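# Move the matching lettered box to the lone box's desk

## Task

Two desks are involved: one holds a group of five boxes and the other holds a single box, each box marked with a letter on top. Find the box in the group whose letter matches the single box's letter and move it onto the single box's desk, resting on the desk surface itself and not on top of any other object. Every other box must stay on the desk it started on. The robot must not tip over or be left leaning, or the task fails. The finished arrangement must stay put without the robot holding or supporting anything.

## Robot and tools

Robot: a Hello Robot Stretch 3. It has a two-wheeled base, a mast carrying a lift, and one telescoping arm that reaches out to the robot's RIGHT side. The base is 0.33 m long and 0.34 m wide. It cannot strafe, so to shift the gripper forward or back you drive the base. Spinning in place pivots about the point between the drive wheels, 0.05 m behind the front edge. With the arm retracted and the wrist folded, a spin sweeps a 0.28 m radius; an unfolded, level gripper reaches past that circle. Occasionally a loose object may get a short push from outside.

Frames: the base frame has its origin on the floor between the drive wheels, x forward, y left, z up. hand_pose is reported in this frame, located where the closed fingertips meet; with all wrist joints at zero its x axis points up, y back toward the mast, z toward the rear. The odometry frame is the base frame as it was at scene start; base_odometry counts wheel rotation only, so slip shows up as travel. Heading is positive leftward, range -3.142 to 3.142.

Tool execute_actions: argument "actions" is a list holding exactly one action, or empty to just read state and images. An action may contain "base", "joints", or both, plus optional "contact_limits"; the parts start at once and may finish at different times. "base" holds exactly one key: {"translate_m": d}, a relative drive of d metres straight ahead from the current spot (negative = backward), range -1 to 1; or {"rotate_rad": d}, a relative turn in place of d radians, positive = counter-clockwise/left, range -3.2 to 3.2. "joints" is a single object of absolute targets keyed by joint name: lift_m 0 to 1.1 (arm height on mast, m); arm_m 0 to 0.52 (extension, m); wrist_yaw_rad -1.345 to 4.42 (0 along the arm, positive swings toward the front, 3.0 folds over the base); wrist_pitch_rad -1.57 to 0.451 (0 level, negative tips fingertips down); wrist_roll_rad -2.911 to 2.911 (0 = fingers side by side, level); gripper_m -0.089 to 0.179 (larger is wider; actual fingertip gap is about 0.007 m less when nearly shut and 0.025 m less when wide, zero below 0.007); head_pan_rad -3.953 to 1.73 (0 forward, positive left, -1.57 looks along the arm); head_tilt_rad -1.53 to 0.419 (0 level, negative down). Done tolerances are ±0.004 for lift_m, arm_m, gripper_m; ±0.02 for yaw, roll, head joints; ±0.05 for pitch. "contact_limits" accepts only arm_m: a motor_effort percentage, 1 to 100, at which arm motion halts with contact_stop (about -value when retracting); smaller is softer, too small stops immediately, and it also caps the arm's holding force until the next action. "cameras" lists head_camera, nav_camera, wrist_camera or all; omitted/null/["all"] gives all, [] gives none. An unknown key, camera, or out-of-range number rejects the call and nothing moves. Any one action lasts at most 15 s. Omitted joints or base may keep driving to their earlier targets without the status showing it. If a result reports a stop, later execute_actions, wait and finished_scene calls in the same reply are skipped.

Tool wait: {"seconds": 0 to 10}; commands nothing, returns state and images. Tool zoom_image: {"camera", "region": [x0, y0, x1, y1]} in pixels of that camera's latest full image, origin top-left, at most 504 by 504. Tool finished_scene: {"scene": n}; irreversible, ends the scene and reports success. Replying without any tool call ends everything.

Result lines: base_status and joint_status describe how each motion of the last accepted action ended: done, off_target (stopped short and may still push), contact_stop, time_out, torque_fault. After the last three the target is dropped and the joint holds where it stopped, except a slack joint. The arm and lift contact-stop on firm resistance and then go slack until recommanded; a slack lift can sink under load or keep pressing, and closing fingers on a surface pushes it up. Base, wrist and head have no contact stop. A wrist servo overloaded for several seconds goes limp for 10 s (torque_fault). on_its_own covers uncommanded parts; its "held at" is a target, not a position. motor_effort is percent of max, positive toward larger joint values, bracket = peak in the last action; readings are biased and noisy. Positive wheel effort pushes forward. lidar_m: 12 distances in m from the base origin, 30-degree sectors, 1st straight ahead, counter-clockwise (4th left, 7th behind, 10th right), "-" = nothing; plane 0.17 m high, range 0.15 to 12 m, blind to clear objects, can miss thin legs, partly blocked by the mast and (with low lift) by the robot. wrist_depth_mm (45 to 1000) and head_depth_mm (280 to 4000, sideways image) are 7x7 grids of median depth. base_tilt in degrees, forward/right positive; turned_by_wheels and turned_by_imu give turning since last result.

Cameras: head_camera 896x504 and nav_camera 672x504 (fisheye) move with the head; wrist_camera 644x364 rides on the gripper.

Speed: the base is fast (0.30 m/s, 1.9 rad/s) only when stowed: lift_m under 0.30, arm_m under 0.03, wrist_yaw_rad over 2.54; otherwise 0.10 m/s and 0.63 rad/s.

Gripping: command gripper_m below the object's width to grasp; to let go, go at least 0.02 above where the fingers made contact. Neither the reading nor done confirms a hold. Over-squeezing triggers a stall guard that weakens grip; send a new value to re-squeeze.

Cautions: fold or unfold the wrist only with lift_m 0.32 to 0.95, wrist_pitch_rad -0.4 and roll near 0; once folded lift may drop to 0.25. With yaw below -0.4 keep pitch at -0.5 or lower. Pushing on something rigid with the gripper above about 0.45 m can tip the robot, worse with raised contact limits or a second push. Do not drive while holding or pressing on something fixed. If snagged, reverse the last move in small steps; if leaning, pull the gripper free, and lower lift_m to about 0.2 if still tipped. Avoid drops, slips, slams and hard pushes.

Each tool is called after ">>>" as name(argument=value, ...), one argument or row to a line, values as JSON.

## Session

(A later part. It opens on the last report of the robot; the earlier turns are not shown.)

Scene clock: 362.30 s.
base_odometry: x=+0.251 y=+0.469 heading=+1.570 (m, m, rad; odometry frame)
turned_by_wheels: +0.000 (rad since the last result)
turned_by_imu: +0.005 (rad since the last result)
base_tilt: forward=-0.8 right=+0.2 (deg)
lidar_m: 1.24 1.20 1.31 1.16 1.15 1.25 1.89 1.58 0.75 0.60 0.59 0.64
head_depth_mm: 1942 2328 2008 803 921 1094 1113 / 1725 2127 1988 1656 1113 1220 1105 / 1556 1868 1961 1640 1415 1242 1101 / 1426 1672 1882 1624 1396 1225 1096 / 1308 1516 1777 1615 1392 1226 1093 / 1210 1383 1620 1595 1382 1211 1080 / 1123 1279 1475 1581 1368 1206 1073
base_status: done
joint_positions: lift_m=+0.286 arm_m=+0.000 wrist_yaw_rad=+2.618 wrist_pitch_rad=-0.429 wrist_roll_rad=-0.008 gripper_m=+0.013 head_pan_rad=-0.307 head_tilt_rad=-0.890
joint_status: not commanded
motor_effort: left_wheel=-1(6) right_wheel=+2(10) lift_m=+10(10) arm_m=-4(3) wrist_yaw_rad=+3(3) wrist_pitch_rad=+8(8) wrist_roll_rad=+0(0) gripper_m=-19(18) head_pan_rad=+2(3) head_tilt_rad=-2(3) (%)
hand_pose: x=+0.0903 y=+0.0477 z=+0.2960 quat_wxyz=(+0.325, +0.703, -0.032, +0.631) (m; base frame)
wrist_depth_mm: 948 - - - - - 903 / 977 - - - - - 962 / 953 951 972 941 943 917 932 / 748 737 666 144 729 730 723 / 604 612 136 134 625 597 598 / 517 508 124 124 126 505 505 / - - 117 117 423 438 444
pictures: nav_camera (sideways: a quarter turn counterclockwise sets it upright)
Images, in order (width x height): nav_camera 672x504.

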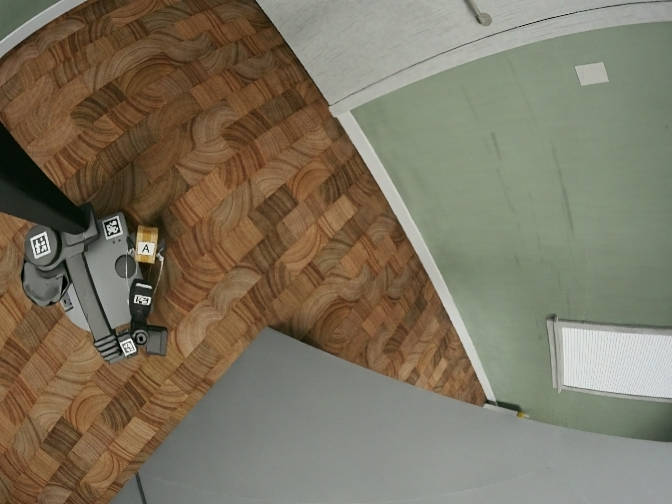

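>>> execute_actions(
  actions=[
    {"base": {"translate_m": 0.74}},
  ],
  cameras=[],
)

>>> execute_actions(
  actions=[
    {"base": {"rotate_rad": -1.18}},
  ],
  cameras=["nav_camera"],
)

Scene clock: 383.20 s.
base_odometry: x=+0.252 y=+1.209 heading=+1.570 (m, m, rad; odometry frame)
turned_by_wheels: +0.000 (rad since the last result)
turned_by_imu: +0.004 (rad since the last result)
base_tilt: forward=-0.9 right=+0.2 (deg)
lidar_m: 0.54 0.53 0.54 0.85 1.44 1.56 2.37 0.80 0.53 0.71 1.41 0.68
head_depth_mm: 817 1028 1383 1652 1432 1255 1114 / 727 892 1149 1552 1421 1241 1104 / 657 787 985 1307 1414 1237 1102 / 598 706 861 1093 1353 1229 1095 / 550 639 762 942 1241 1225 1090 / 509 584 684 828 1044 1198 1084 / 472 537 620 737 906 1144 1075
base_status: done
joint_positions: lift_m=+0.286 arm_m=+0.000 wrist_yaw_rad=+2.618 wrist_pitch_rad=-0.429 wrist_roll_rad=-0.008 gripper_m=+0.013 head_pan_rad=-0.307 head_tilt_rad=-0.890
joint_status: not commanded
motor_effort: left_wheel=-2(8) right_wheel=+3(10) lift_m=+11(11) arm_m=-2(3) wrist_yaw_rad=+3(3) wrist_pitch_rad=+8(8) wrist_roll_rad=+0(0) gripper_m=-19(19) head_pan_rad=+2(3) head_tilt_rad=-4(2) (%)
hand_pose: x=+0.0903 y=+0.0477 z=+0.2960 quat_wxyz=(+0.325, +0.703, -0.032, +0.631) (m; base frame)
wrist_depth_mm: - 938 735 591 509 447 388 / - - 799 644 552 469 414 / 943 942 851 680 597 504 436 / 745 730 676 144 634 540 462 / 610 615 135 134 620 556 486 / 520 516 124 125 127 508 499 / - - 117 117 424 439 441
pictures: none
No camera images: the call's "cameras" was empty. Leave "cameras" out to get every camera's image.

Scene clock: 385.20 s.
base_odometry: x=+0.252 y=+1.209 heading=+0.390 (m, m, rad; odometry frame)
turned_by_wheels: -1.180 (rad since the last result)
turned_by_imu: -1.181 (rad since the last result)
base_tilt: forward=-0.8 right=+0.2 (deg)
lidar_m: 2.16 0.77 0.56 0.53 0.55 0.72 1.44 1.48 2.02 1.24 0.53 0.60
head_depth_mm: 601 643 685 738 840 1214 1115 / 721 769 835 909 1003 1203 1111 / 3056 2449 1859 1192 1327 1232 1103 / 2982 2421 1950 1623 1400 1232 1094 / 2869 2403 1931 1605 1394 1227 1088 / 2818 2353 1910 1606 1377 1213 1082 / 2747 2316 1894 1593 1369 1203 1075
base_status: done
joint_positions: lift_m=+0.286 arm_m=+0.000 wrist_yaw_rad=+2.618 wrist_pitch_rad=-0.429 wrist_roll_rad=-0.008 gripper_m=+0.013 head_pan_rad=-0.307 head_tilt_rad=-0.890
joint_status: not commanded
motor_effort: left_wheel=+2(11) right_wheel=-3(9) lift_m=+11(10) arm_m=-3(3) wrist_yaw_rad=+3(3) wrist_pitch_rad=+8(8) wrist_roll_rad=-1(0) gripper_m=-19(18) head_pan_rad=+2(2) head_tilt_rad=-3(4) (%)
hand_pose: x=+0.0903 y=+0.0477 z=+0.2960 quat_wxyz=(+0.325, +0.703, -0.032, +0.631) (m; base frame)
wrist_depth_mm: 440 492 554 648 762 909 - / 471 528 601 705 837 - - / 500 568 645 735 898 921 921 / 537 610 647 145 730 730 717 / 561 591 136 134 619 598 598 / 511 512 125 124 126 510 502 / - - 117 117 427 436 441
pictures: nav_camera (sideways: a quarter turn counterclockwise sets it upright)
Images, in order (width x height): nav_camera 672x504.

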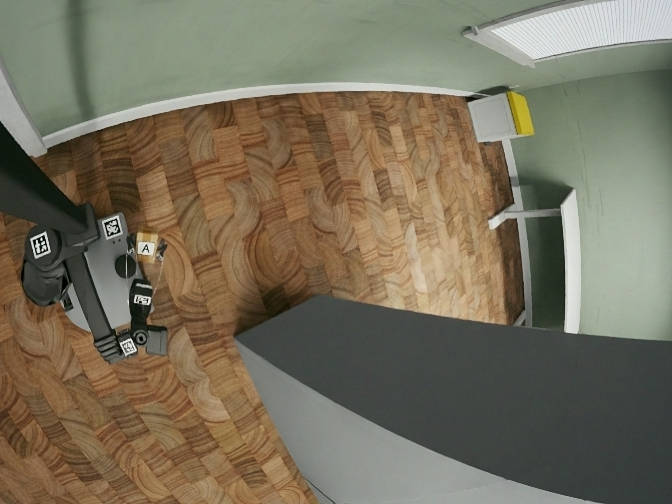

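>>> execute_actions(
  actions=[
    {"base": {"translate_m": 1.0}, "joints": {"head_pan_rad": -1.2, "head_tilt_rad": -0.7}},
  ],
  cameras=["nav_camera"],
)

Scene clock: 392.10 s.
base_odometry: x=+1.177 y=+1.589 heading=+0.390 (m, m, rad; odometry frame)
turned_by_wheels: +0.000 (rad since the last result)
turned_by_imu: +0.005 (rad since the last result)
base_tilt: forward=-0.8 right=+0.2 (deg)
lidar_m: 1.67 0.78 0.56 0.54 0.56 0.77 2.00 0.61 0.49 1.33 3.09 1.98
head_depth_mm: 2483 2826 2646 2009 1602 1326 1124 / 2619 2963 2619 1995 1610 1351 1163 / 2767 3061 2590 1985 1592 1345 1152 / 2863 3155 2556 1967 1592 1341 1151 / 2919 3212 2523 1934 1576 1323 1144 / 3076 3348 2503 1922 1565 1315 1138 / 3066 3254 2477 1909 1546 1305 1125
base_status: done
joint_positions: lift_m=+0.286 arm_m=+0.000 wrist_yaw_rad=+2.618 wrist_pitch_rad=-0.429 wrist_roll_rad=-0.008 gripper_m=+0.013 head_pan_rad=-1.193 head_tilt_rad=-0.705
joint_status: all done
motor_effort: left_wheel=+1(10) right_wheel=-2(7) lift_m=+11(10) arm_m=-4(3) wrist_yaw_rad=+3(3) wrist_pitch_rad=+8(8) wrist_roll_rad=+0(0) gripper_m=-19(19) head_pan_rad=-5(39) head_tilt_rad=+2(14) (%)
hand_pose: x=+0.0903 y=+0.0477 z=+0.2960 quat_wxyz=(+0.325, +0.703, -0.032, +0.631) (m; base frame)
wrist_depth_mm: 449 500 570 661 766 933 - / 483 536 603 710 869 - - / 511 571 651 738 866 927 937 / 532 609 648 145 719 727 739 / 562 611 136 134 619 593 596 / 522 510 124 125 126 501 506 / - - 117 117 424 436 442
pictures: nav_camera (sideways: a quarter turn counterclockwise sets it upright)
Images, in order (width x height): nav_camera 672x504.

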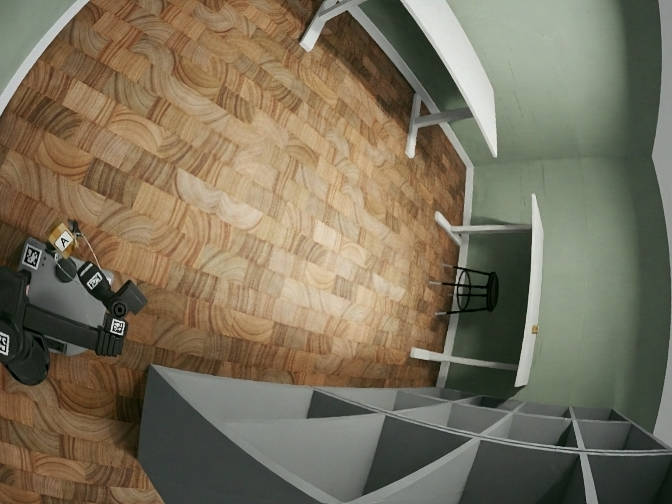

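>>> execute_actions(
  actions=[
    {"base": {"rotate_rad": -1.22}, "joints": {"head_pan_rad": -0.3, "head_tilt_rad": -0.6}},
  ],
  cameras=[],
)

>>> execute_actions(
  actions=[
    {"base": {"translate_m": 1.0}},
  ],
  cameras=[],
)

>>> execute_actions(
  actions=[
    {"base": {"translate_m": 0.65}},
  ],
  cameras=["head_camera", "nav_camera"],
)

Scene clock: 398.93 s.
base_odometry: x=+1.177 y=+1.589 heading=-0.830 (m, m, rad; odometry frame)
turned_by_wheels: -1.220 (rad since the last result)
turned_by_imu: -1.220 (rad since the last result)
base_tilt: forward=-0.8 right=+0.3 (deg)
lidar_m: 2.69 2.59 1.66 0.97 0.60 0.54 0.55 0.66 1.25 0.76 0.49 1.33
head_depth_mm: 1058 1134 829 1311 1049 684 778 / 1143 1173 1315 1353 1082 1282 1091 / 2572 2558 2286 2079 1664 1386 1191 / 2612 2879 3004 2233 1742 1416 1198 / 2618 2943 3078 2221 1721 1411 1188 / 2599 2860 2879 2191 1712 1396 1181 / 2614 2906 2973 2159 1686 1388 1175
base_status: done
joint_positions: lift_m=+0.286 arm_m=+0.000 wrist_yaw_rad=+2.618 wrist_pitch_rad=-0.429 wrist_roll_rad=-0.008 gripper_m=+0.013 head_pan_rad=-0.307 head_tilt_rad=-0.606
joint_status: all done
motor_effort: left_wheel=+2(10) right_wheel=-3(10) lift_m=+10(11) arm_m=-3(3) wrist_yaw_rad=+3(3) wrist_pitch_rad=+8(8) wrist_roll_rad=+0(0) gripper_m=-19(19) head_pan_rad=+2(39) head_tilt_rad=+2(10) (%)
hand_pose: x=+0.0903 y=+0.0477 z=+0.2960 quat_wxyz=(+0.325, +0.703, -0.032, +0.631) (m; base frame)
wrist_depth_mm: - - - - - - - / - - - - - - - / 889 956 955 944 952 922 899 / 738 735 670 145 729 715 741 / 617 599 136 134 629 599 599 / 517 516 124 124 127 503 513 / - - 117 117 430 436 441
pictures: none
No camera images: the call's "cameras" was empty. Leave "cameras" out to get every camera's image.

Scene clock: 403.97 s.
base_odometry: x=+1.851 y=+0.851 heading=-0.830 (m, m, rad; odometry frame)
turned_by_wheels: +0.000 (rad since the last result)
turned_by_imu: +0.005 (rad since the last result)
base_tilt: forward=-0.8 right=+0.2 (deg)
lidar_m: 1.68 1.78 2.00 1.58 1.66 1.50 1.51 0.77 1.04 0.68 0.72 1.42
head_depth_mm: 1842 2021 2073 1924 1646 1441 1223 / 1872 1984 2316 2251 1762 1438 1214 / 1875 1845 2294 2171 1756 1428 1203 / 1878 1812 2330 2228 1729 1420 1194 / 1881 1961 2266 2196 1726 1410 1190 / 1882 1930 2106 2095 1711 1395 1184 / 1877 1860 2339 2167 1695 1383 1180
base_status: done
joint_positions: lift_m=+0.286 arm_m=+0.000 wrist_yaw_rad=+2.618 wrist_pitch_rad=-0.429 wrist_roll_rad=-0.008 gripper_m=+0.013 head_pan_rad=-0.307 head_tilt_rad=-0.605
joint_status: not commanded
motor_effort: left_wheel=+2(13) right_wheel=-2(5) lift_m=+11(11) arm_m=-3(3) wrist_yaw_rad=+3(3) wrist_pitch_rad=+8(8) wrist_roll_rad=+0(0) gripper_m=-19(19) head_pan_rad=+2(2) head_tilt_rad=+3(3) (%)
hand_pose: x=+0.0903 y=+0.0477 z=+0.2960 quat_wxyz=(+0.325, +0.703, -0.032, +0.631) (m; base frame)
wrist_depth_mm: - - - - - - - / - - - - - - - / 947 942 924 945 932 941 921 / 744 743 674 144 733 736 729 / 613 619 135 134 621 599 596 / 522 514 124 125 126 508 508 / - - 117 117 427 443 440
pictures: none
No camera images: the call's "cameras" was empty. Leave "cameras" out to get every camera's image.

Scene clock: 407.87 s.
base_odometry: x=+2.290 y=+0.371 heading=-0.830 (m, m, rad; odometry frame)
turned_by_wheels: +0.000 (rad since the last result)
turned_by_imu: +0.003 (rad since the last result)
base_tilt: forward=-0.8 right=+0.2 (deg)
lidar_m: 1.03 1.97 1.35 1.64 1.63 2.12 2.13 1.38 0.82 1.18 1.05 1.23
head_depth_mm: 1357 1437 1011 1806 1722 1441 1213 / 1360 1437 1003 1926 1710 1438 1208 / 1359 1441 1047 1921 1760 1425 1204 / 1358 1444 1031 1852 1682 1422 1196 / 1369 1403 1011 1376 1723 1407 1193 / 1366 1371 997 1834 1664 1400 1182 / 1370 1340 1707 1927 1684 1389 1175
base_status: done
joint_positions: lift_m=+0.286 arm_m=+0.000 wrist_yaw_rad=+2.618 wrist_pitch_rad=-0.429 wrist_roll_rad=-0.008 gripper_m=+0.013 head_pan_rad=-0.307 head_tilt_rad=-0.605
joint_status: not commanded
motor_effort: left_wheel=+1(11) right_wheel=-1(7) lift_m=+11(10) arm_m=-4(3) wrist_yaw_rad=+3(3) wrist_pitch_rad=+8(8) wrist_roll_rad=+0(0) gripper_m=-19(18) head_pan_rad=+2(2) head_tilt_rad=+2(2) (%)
hand_pose: x=+0.0903 y=+0.0478 z=+0.2960 quat_wxyz=(+0.325, +0.704, -0.032, +0.631) (m; base frame)
wrist_depth_mm: - - - - - - - / - - - - - - - / 943 947 928 934 918 923 914 / 734 730 669 145 725 721 710 / 602 610 136 134 606 599 592 / 526 522 124 124 126 510 509 / - - 116 117 428 441 441
pictures: head_camera (sideways: a quarter turn clockwise sets it upright), nav_camera (sideways: a quarter turn counterclockwise sets it upright)
Images, in order (width x height): head_camera 896x504, nav_camera 672x504.

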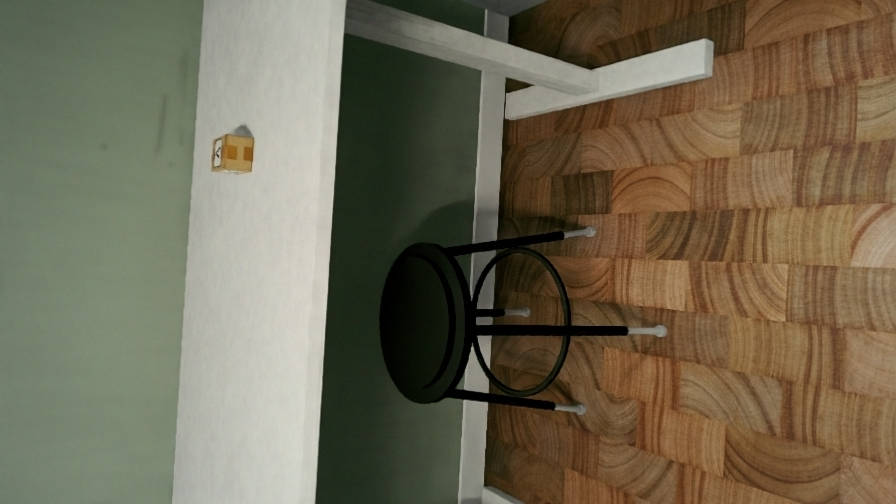

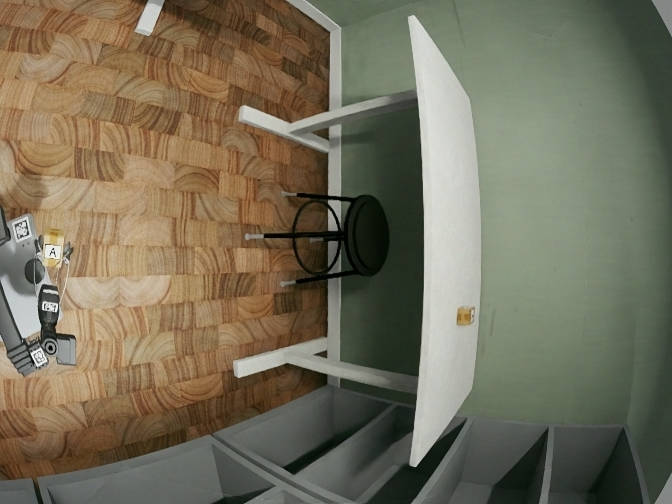

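>>> execute_actions(
  actions=[
    {"base": {"translate_m": 0.42}, "joints": {"lift_m": 0.85}},
  ],
  cameras=[],
)

>>> execute_actions(
  actions=[
    {"base": {"rotate_rad": 1.22}, "joints": {"lift_m": 1.08, "wrist_yaw_rad": 0.0, "head_pan_rad": -1.4, "head_tilt_rad": -0.7}},
  ],
  cameras=["head_camera", "nav_camera", "wrist_camera"],
)

Scene clock: 424.27 s.
base_odometry: x=+2.574 y=+0.061 heading=-0.830 (m, m, rad; odometry frame)
turned_by_wheels: +0.000 (rad since the last result)
turned_by_imu: +0.002 (rad since the last result)
base_tilt: forward=-0.8 right=+0.2 (deg)
lidar_m: 0.86 1.01 1.18 1.18 2.00 2.30 1.79 1.11 1.35 0.99 1.02 0.62
head_depth_mm: 1022 1129 819 620 1633 1449 1220 / 1023 1132 876 614 1641 1434 1211 / 1027 1129 863 607 1068 1358 1204 / 1029 1126 846 600 991 1381 1176 / 1028 1129 835 593 1017 1411 1195 / 1033 1126 820 587 1629 1369 1183 / 1031 1128 812 584 1637 1390 1179
base_status: done
joint_positions: lift_m=+0.849 arm_m=+0.000 wrist_yaw_rad=+2.618 wrist_pitch_rad=-0.429 wrist_roll_rad=-0.008 gripper_m=+0.013 head_pan_rad=-0.307 head_tilt_rad=-0.605
joint_status: all done
motor_effort: left_wheel=+1(10) right_wheel=-1(7) lift_m=+37(37) arm_m=-3(2) wrist_yaw_rad=+3(3) wrist_pitch_rad=+8(8) wrist_roll_rad=+0(0) gripper_m=-19(18) head_pan_rad=+2(2) head_tilt_rad=+1(1) (%)
hand_pose: x=+0.0903 y=+0.0478 z=+0.8596 quat_wxyz=(+0.325, +0.704, -0.032, +0.631) (m; base frame)
wrist_depth_mm: - - - - - - - / 894 964 - - - - 844 / - - - - - - 932 / - - - 144 - - - / - - 135 134 - - - / - - 124 124 127 - - / - - 120 117 - - -
pictures: none
No camera images: the call's "cameras" was empty. Leave "cameras" out to get every camera's image.

Scene clock: 427.20 s.
base_odometry: x=+2.574 y=+0.061 heading=+0.390 (m, m, rad; odometry frame)
turned_by_wheels: +1.220 (rad since the last result)
turned_by_imu: +1.226 (rad since the last result)
base_tilt: forward=-0.9 right=+0.1 (deg)
lidar_m: 1.18 1.70 1.79 2.52 1.90 1.11 1.02 0.99 0.86 0.62 1.01 1.70
head_depth_mm: 994 - - - - 1292 1173 / 1019 - 344 - - 1322 1166 / 1040 1049 705 1039 1006 1327 1160 / 1056 1030 700 591 1477 1309 1151 / 1077 1013 690 1612 1589 1331 1144 / 1092 993 681 1657 1575 1321 1142 / 1111 979 673 1636 1426 1315 1137
base_status: done
joint_positions: lift_m=+1.079 arm_m=+0.000 wrist_yaw_rad=+0.003 wrist_pitch_rad=-0.429 wrist_roll_rad=-0.008 gripper_m=+0.013 head_pan_rad=-1.393 head_tilt_rad=-0.691
joint_status: all done
motor_effort: left_wheel=-2(6) right_wheel=+3(7) lift_m=+37(39) arm_m=-3(3) wrist_yaw_rad=-4(5) wrist_pitch_rad=+8(8) wrist_roll_rad=+0(0) gripper_m=-18(19) head_pan_rad=-4(41) head_tilt_rad=-3(11) (%)
hand_pose: x=-0.0209 y=-0.3684 z=+1.0896 quat_wxyz=(+0.694, +0.152, -0.688, -0.149) (m; base frame)
wrist_depth_mm: 952 953 937 958 941 973 953 / 811 803 810 794 791 785 788 / 584 590 588 575 577 559 577 / 460 462 414 145 456 449 447 / 380 376 135 134 388 372 371 / 346 342 125 124 127 341 338 / - - 120 116 - - -
pictures: head_camera (sideways: a quarter turn clockwise sets it upright), nav_camera (sideways: a quarter turn counterclockwise sets it upright), wrist_camera
Images, in order (width x height): head_camera 896x504, nav_camera 672x504, wrist_camera 644x364.

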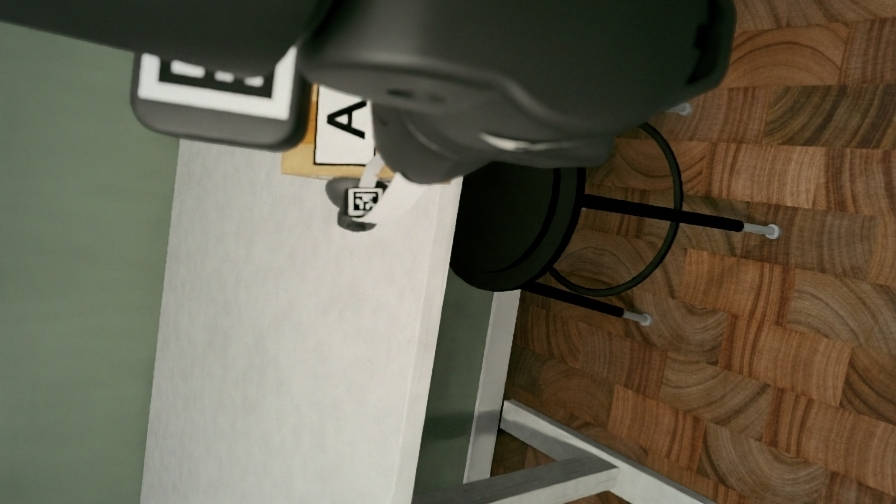

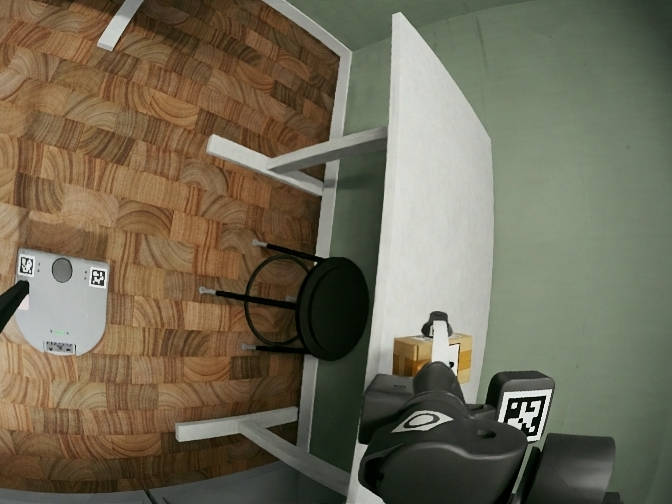

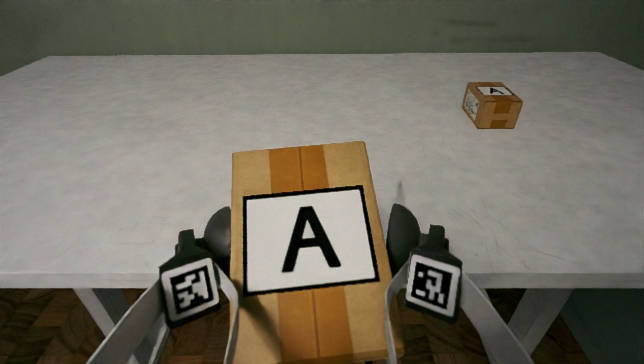

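>>> execute_actions(
  actions=[
    {"joints": {"arm_m": 0.37, "wrist_pitch_rad": -0.885}},
  ],
  cameras=["wrist_camera"],
)

Scene clock: 436.83 s.
base_odometry: x=+2.574 y=+0.061 heading=+0.390 (m, m, rad; odometry frame)
turned_by_wheels: +0.000 (rad since the last result)
turned_by_imu: +0.000 (rad since the last result)
base_tilt: forward=-0.8 right=+0.3 (deg)
lidar_m: 1.18 1.70 1.79 2.52 1.90 1.11 1.02 0.99 0.86 0.62 1.01 1.69
head_depth_mm: - 1024 728 567 1604 1378 1171 / 1005 - 631 579 1272 1353 1166 / 1038 1073 645 594 1006 1327 1158 / 1055 1033 697 591 1487 1310 1156 / 1070 1013 688 1619 1587 1339 1150 / 1090 990 680 1658 1580 1326 1141 / 1111 974 673 1651 1419 1313 1136
base_status: not commanded
joint_positions: lift_m=+1.079 arm_m=+0.370 wrist_yaw_rad=+0.001 wrist_pitch_rad=-0.899 wrist_roll_rad=-0.008 gripper_m=+0.013 head_pan_rad=-1.393 head_tilt_rad=-0.691
joint_status: all done
motor_effort: left_wheel=-2(2) right_wheel=+3(3) lift_m=+38(37) arm_m=+4(1) wrist_yaw_rad=-2(3) wrist_pitch_rad=+4(8) wrist_roll_rad=+0(0) gripper_m=-19(18) head_pan_rad=-4(4) head_tilt_rad=-2(3) (%)
hand_pose: x=-0.0214 y=-0.6552 z=+1.0024 quat_wxyz=(+0.640, +0.309, -0.634, -0.306) (m; base frame)
wrist_depth_mm: 313 311 314 312 317 314 317 / 282 285 284 284 283 283 284 / 258 259 259 259 259 259 260 / 239 238 232 144 240 239 239 / 220 221 135 133 225 222 223 / 207 206 125 125 126 206 206 / 193 193 120 117 189 192 194
pictures: wrist_camera
Images, in order (width x height): wrist_camera 644x364.

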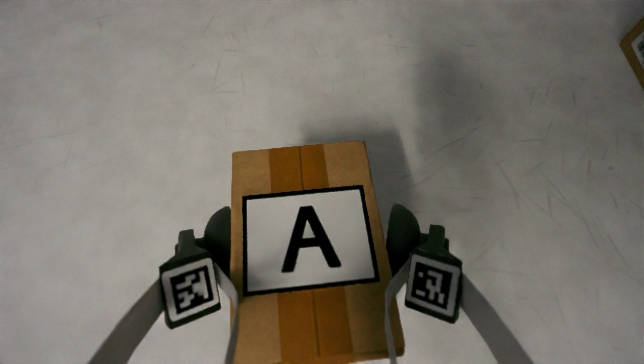

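>>> execute_actions(
  actions=[
    {"joints": {"lift_m": 1.045}},
  ],
  cameras=[],
)

Scene clock: 439.87 s.
base_odometry: x=+2.574 y=+0.061 heading=+0.390 (m, m, rad; odometry frame)
turned_by_wheels: +0.000 (rad since the last result)
turned_by_imu: +0.000 (rad since the last result)
base_tilt: forward=-0.8 right=+0.2 (deg)
lidar_m: 1.18 1.70 1.79 2.52 1.90 1.11 1.02 0.99 0.86 0.62 1.01 1.69
head_depth_mm: - 959 728 568 1600 1371 1171 / 1012 - 637 580 1267 1353 1165 / 1036 1059 646 595 999 1319 1164 / 1055 1031 698 592 1483 1311 1153 / 1074 1009 689 1621 1586 1336 1148 / 1095 994 681 1660 1576 1327 1138 / 1113 976 672 1646 1430 1313 1137
base_status: not commanded
joint_positions: lift_m=+1.046 arm_m=+0.370 wrist_yaw_rad=+0.001 wrist_pitch_rad=-0.898 wrist_roll_rad=-0.008 gripper_m=+0.013 head_pan_rad=-1.393 head_tilt_rad=-0.691
joint_status: all done
motor_effort: left_wheel=-1(1) right_wheel=+2(3) lift_m=+9(33) arm_m=+4(3) wrist_yaw_rad=-2(2) wrist_pitch_rad=+3(4) wrist_roll_rad=+0(0) gripper_m=-19(19) head_pan_rad=-4(4) head_tilt_rad=-2(3) (%)
hand_pose: x=-0.0214 y=-0.6555 z=+0.9691 quat_wxyz=(+0.640, +0.309, -0.634, -0.305) (m; base frame)
wrist_depth_mm: 265 264 266 265 265 264 265 / 240 240 241 242 241 239 241 / 219 219 218 220 220 220 219 / 201 200 196 145 202 202 201 / 185 186 135 134 189 188 187 / 174 174 125 125 126 174 173 / 163 163 158 117 160 163 163
pictures: none
No camera images: the call's "cameras" was empty. Leave "cameras" out to get every camera's image.

>>> execute_actions(
  actions=[
    {"joints": {"gripper_m": 0.12}},
  ],
  cameras=["wrist_camera"],
)

Scene clock: 443.03 s.
base_odometry: x=+2.574 y=+0.061 heading=+0.390 (m, m, rad; odometry frame)
turned_by_wheels: +0.000 (rad since the last result)
turned_by_imu: +0.000 (rad since the last result)
base_tilt: forward=-0.7 right=+0.3 (deg)
lidar_m: 1.18 1.70 1.79 2.51 1.91 1.11 1.02 0.99 0.86 0.62 1.01 1.69
head_depth_mm: - 953 727 568 1597 1374 1175 / 1013 - 638 580 1268 1353 1167 / 1035 1056 644 595 1003 1325 1160 / 1051 1031 697 591 1484 1310 1156 / 1075 1010 688 1620 1587 1331 1146 / 1096 993 682 1663 1587 1321 1136 / 1113 974 670 1653 1421 1316 1132
base_status: not commanded
joint_positions: lift_m=+1.046 arm_m=+0.370 wrist_yaw_rad=+0.001 wrist_pitch_rad=-0.895 wrist_roll_rad=-0.008 gripper_m=+0.120 head_pan_rad=-1.393 head_tilt_rad=-0.691
joint_status: all done
motor_effort: left_wheel=-2(2) right_wheel=+2(3) lift_m=+10(10) arm_m=+4(3) wrist_yaw_rad=-2(2) wrist_pitch_rad=+3(4) wrist_roll_rad=+0(0) gripper_m=+0(81) head_pan_rad=-3(4) head_tilt_rad=-3(3) (%)
hand_pose: x=-0.0214 y=-0.6559 z=+0.9694 quat_wxyz=(+0.640, +0.308, -0.634, -0.305) (m; base frame)
wrist_depth_mm: 264 264 266 264 266 266 265 / 240 239 240 240 240 241 241 / 219 219 219 218 219 219 220 / 202 203 195 144 201 201 202 / 187 189 181 134 185 188 186 / 174 - 128 125 169 177 174 / - 160 120 117 158 160 162
pictures: wrist_camera
Images, in order (width x height): wrist_camera 644x364.

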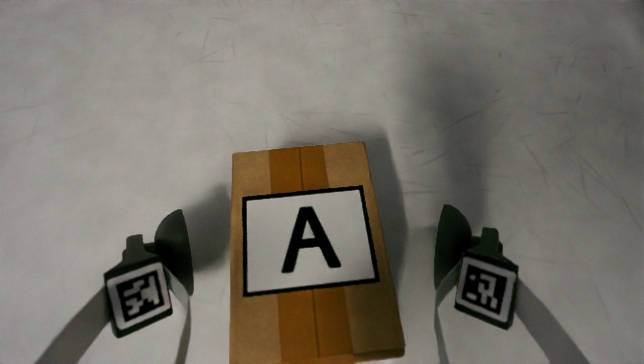

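>>> execute_actions(
  actions=[
    {"joints": {"lift_m": 1.095, "arm_m": 0.3}},
  ],
  cameras=["wrist_camera"],
)

>>> finished_scene(
  scene=1,
)

Scene clock: 447.33 s.
base_odometry: x=+2.574 y=+0.061 heading=+0.390 (m, m, rad; odometry frame)
turned_by_wheels: +0.000 (rad since the last result)
turned_by_imu: +0.000 (rad since the last result)
base_tilt: forward=-0.9 right=+0.2 (deg)
lidar_m: 1.18 1.70 1.79 2.52 1.91 1.11 1.03 0.99 0.86 0.62 1.01 1.69
head_depth_mm: - 1028 726 567 1599 1369 1170 / 1005 - 656 580 1271 1358 1166 / 1039 1098 645 594 1001 1328 1161 / 1054 1031 697 590 1476 1314 1153 / 1073 1008 690 1614 1588 1336 1149 / 1094 991 681 1666 1579 1329 1141 / 1113 974 672 1649 1424 1318 1133
base_status: not commanded
joint_positions: lift_m=+1.094 arm_m=+0.300 wrist_yaw_rad=+0.001 wrist_pitch_rad=-0.895 wrist_roll_rad=-0.008 gripper_m=+0.120 head_pan_rad=-1.393 head_tilt_rad=-0.691
joint_status: all done
motor_effort: left_wheel=-2(3) right_wheel=+2(2) lift_m=+36(38) arm_m=-3(3) wrist_yaw_rad=-2(2) wrist_pitch_rad=+3(3) wrist_roll_rad=+0(0) gripper_m=+1(1) head_pan_rad=-4(3) head_tilt_rad=-4(3) (%)
hand_pose: x=-0.0214 y=-0.5868 z=+1.0179 quat_wxyz=(+0.640, +0.308, -0.634, -0.305) (m; base frame)
wrist_depth_mm: 338 339 336 337 340 341 321 / 306 307 305 305 304 305 303 / 278 278 278 217 280 279 279 / 259 259 257 200 256 257 257 / 239 241 238 205 239 240 239 / 222 - 221 222 221 225 222 / 211 204 206 207 208 205 207
pictures: wrist_camera
Images, in order (width x height): wrist_camera 644x364.

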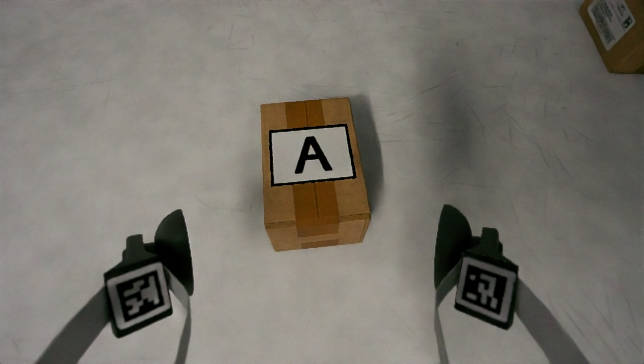

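The scene is finished: the task was done.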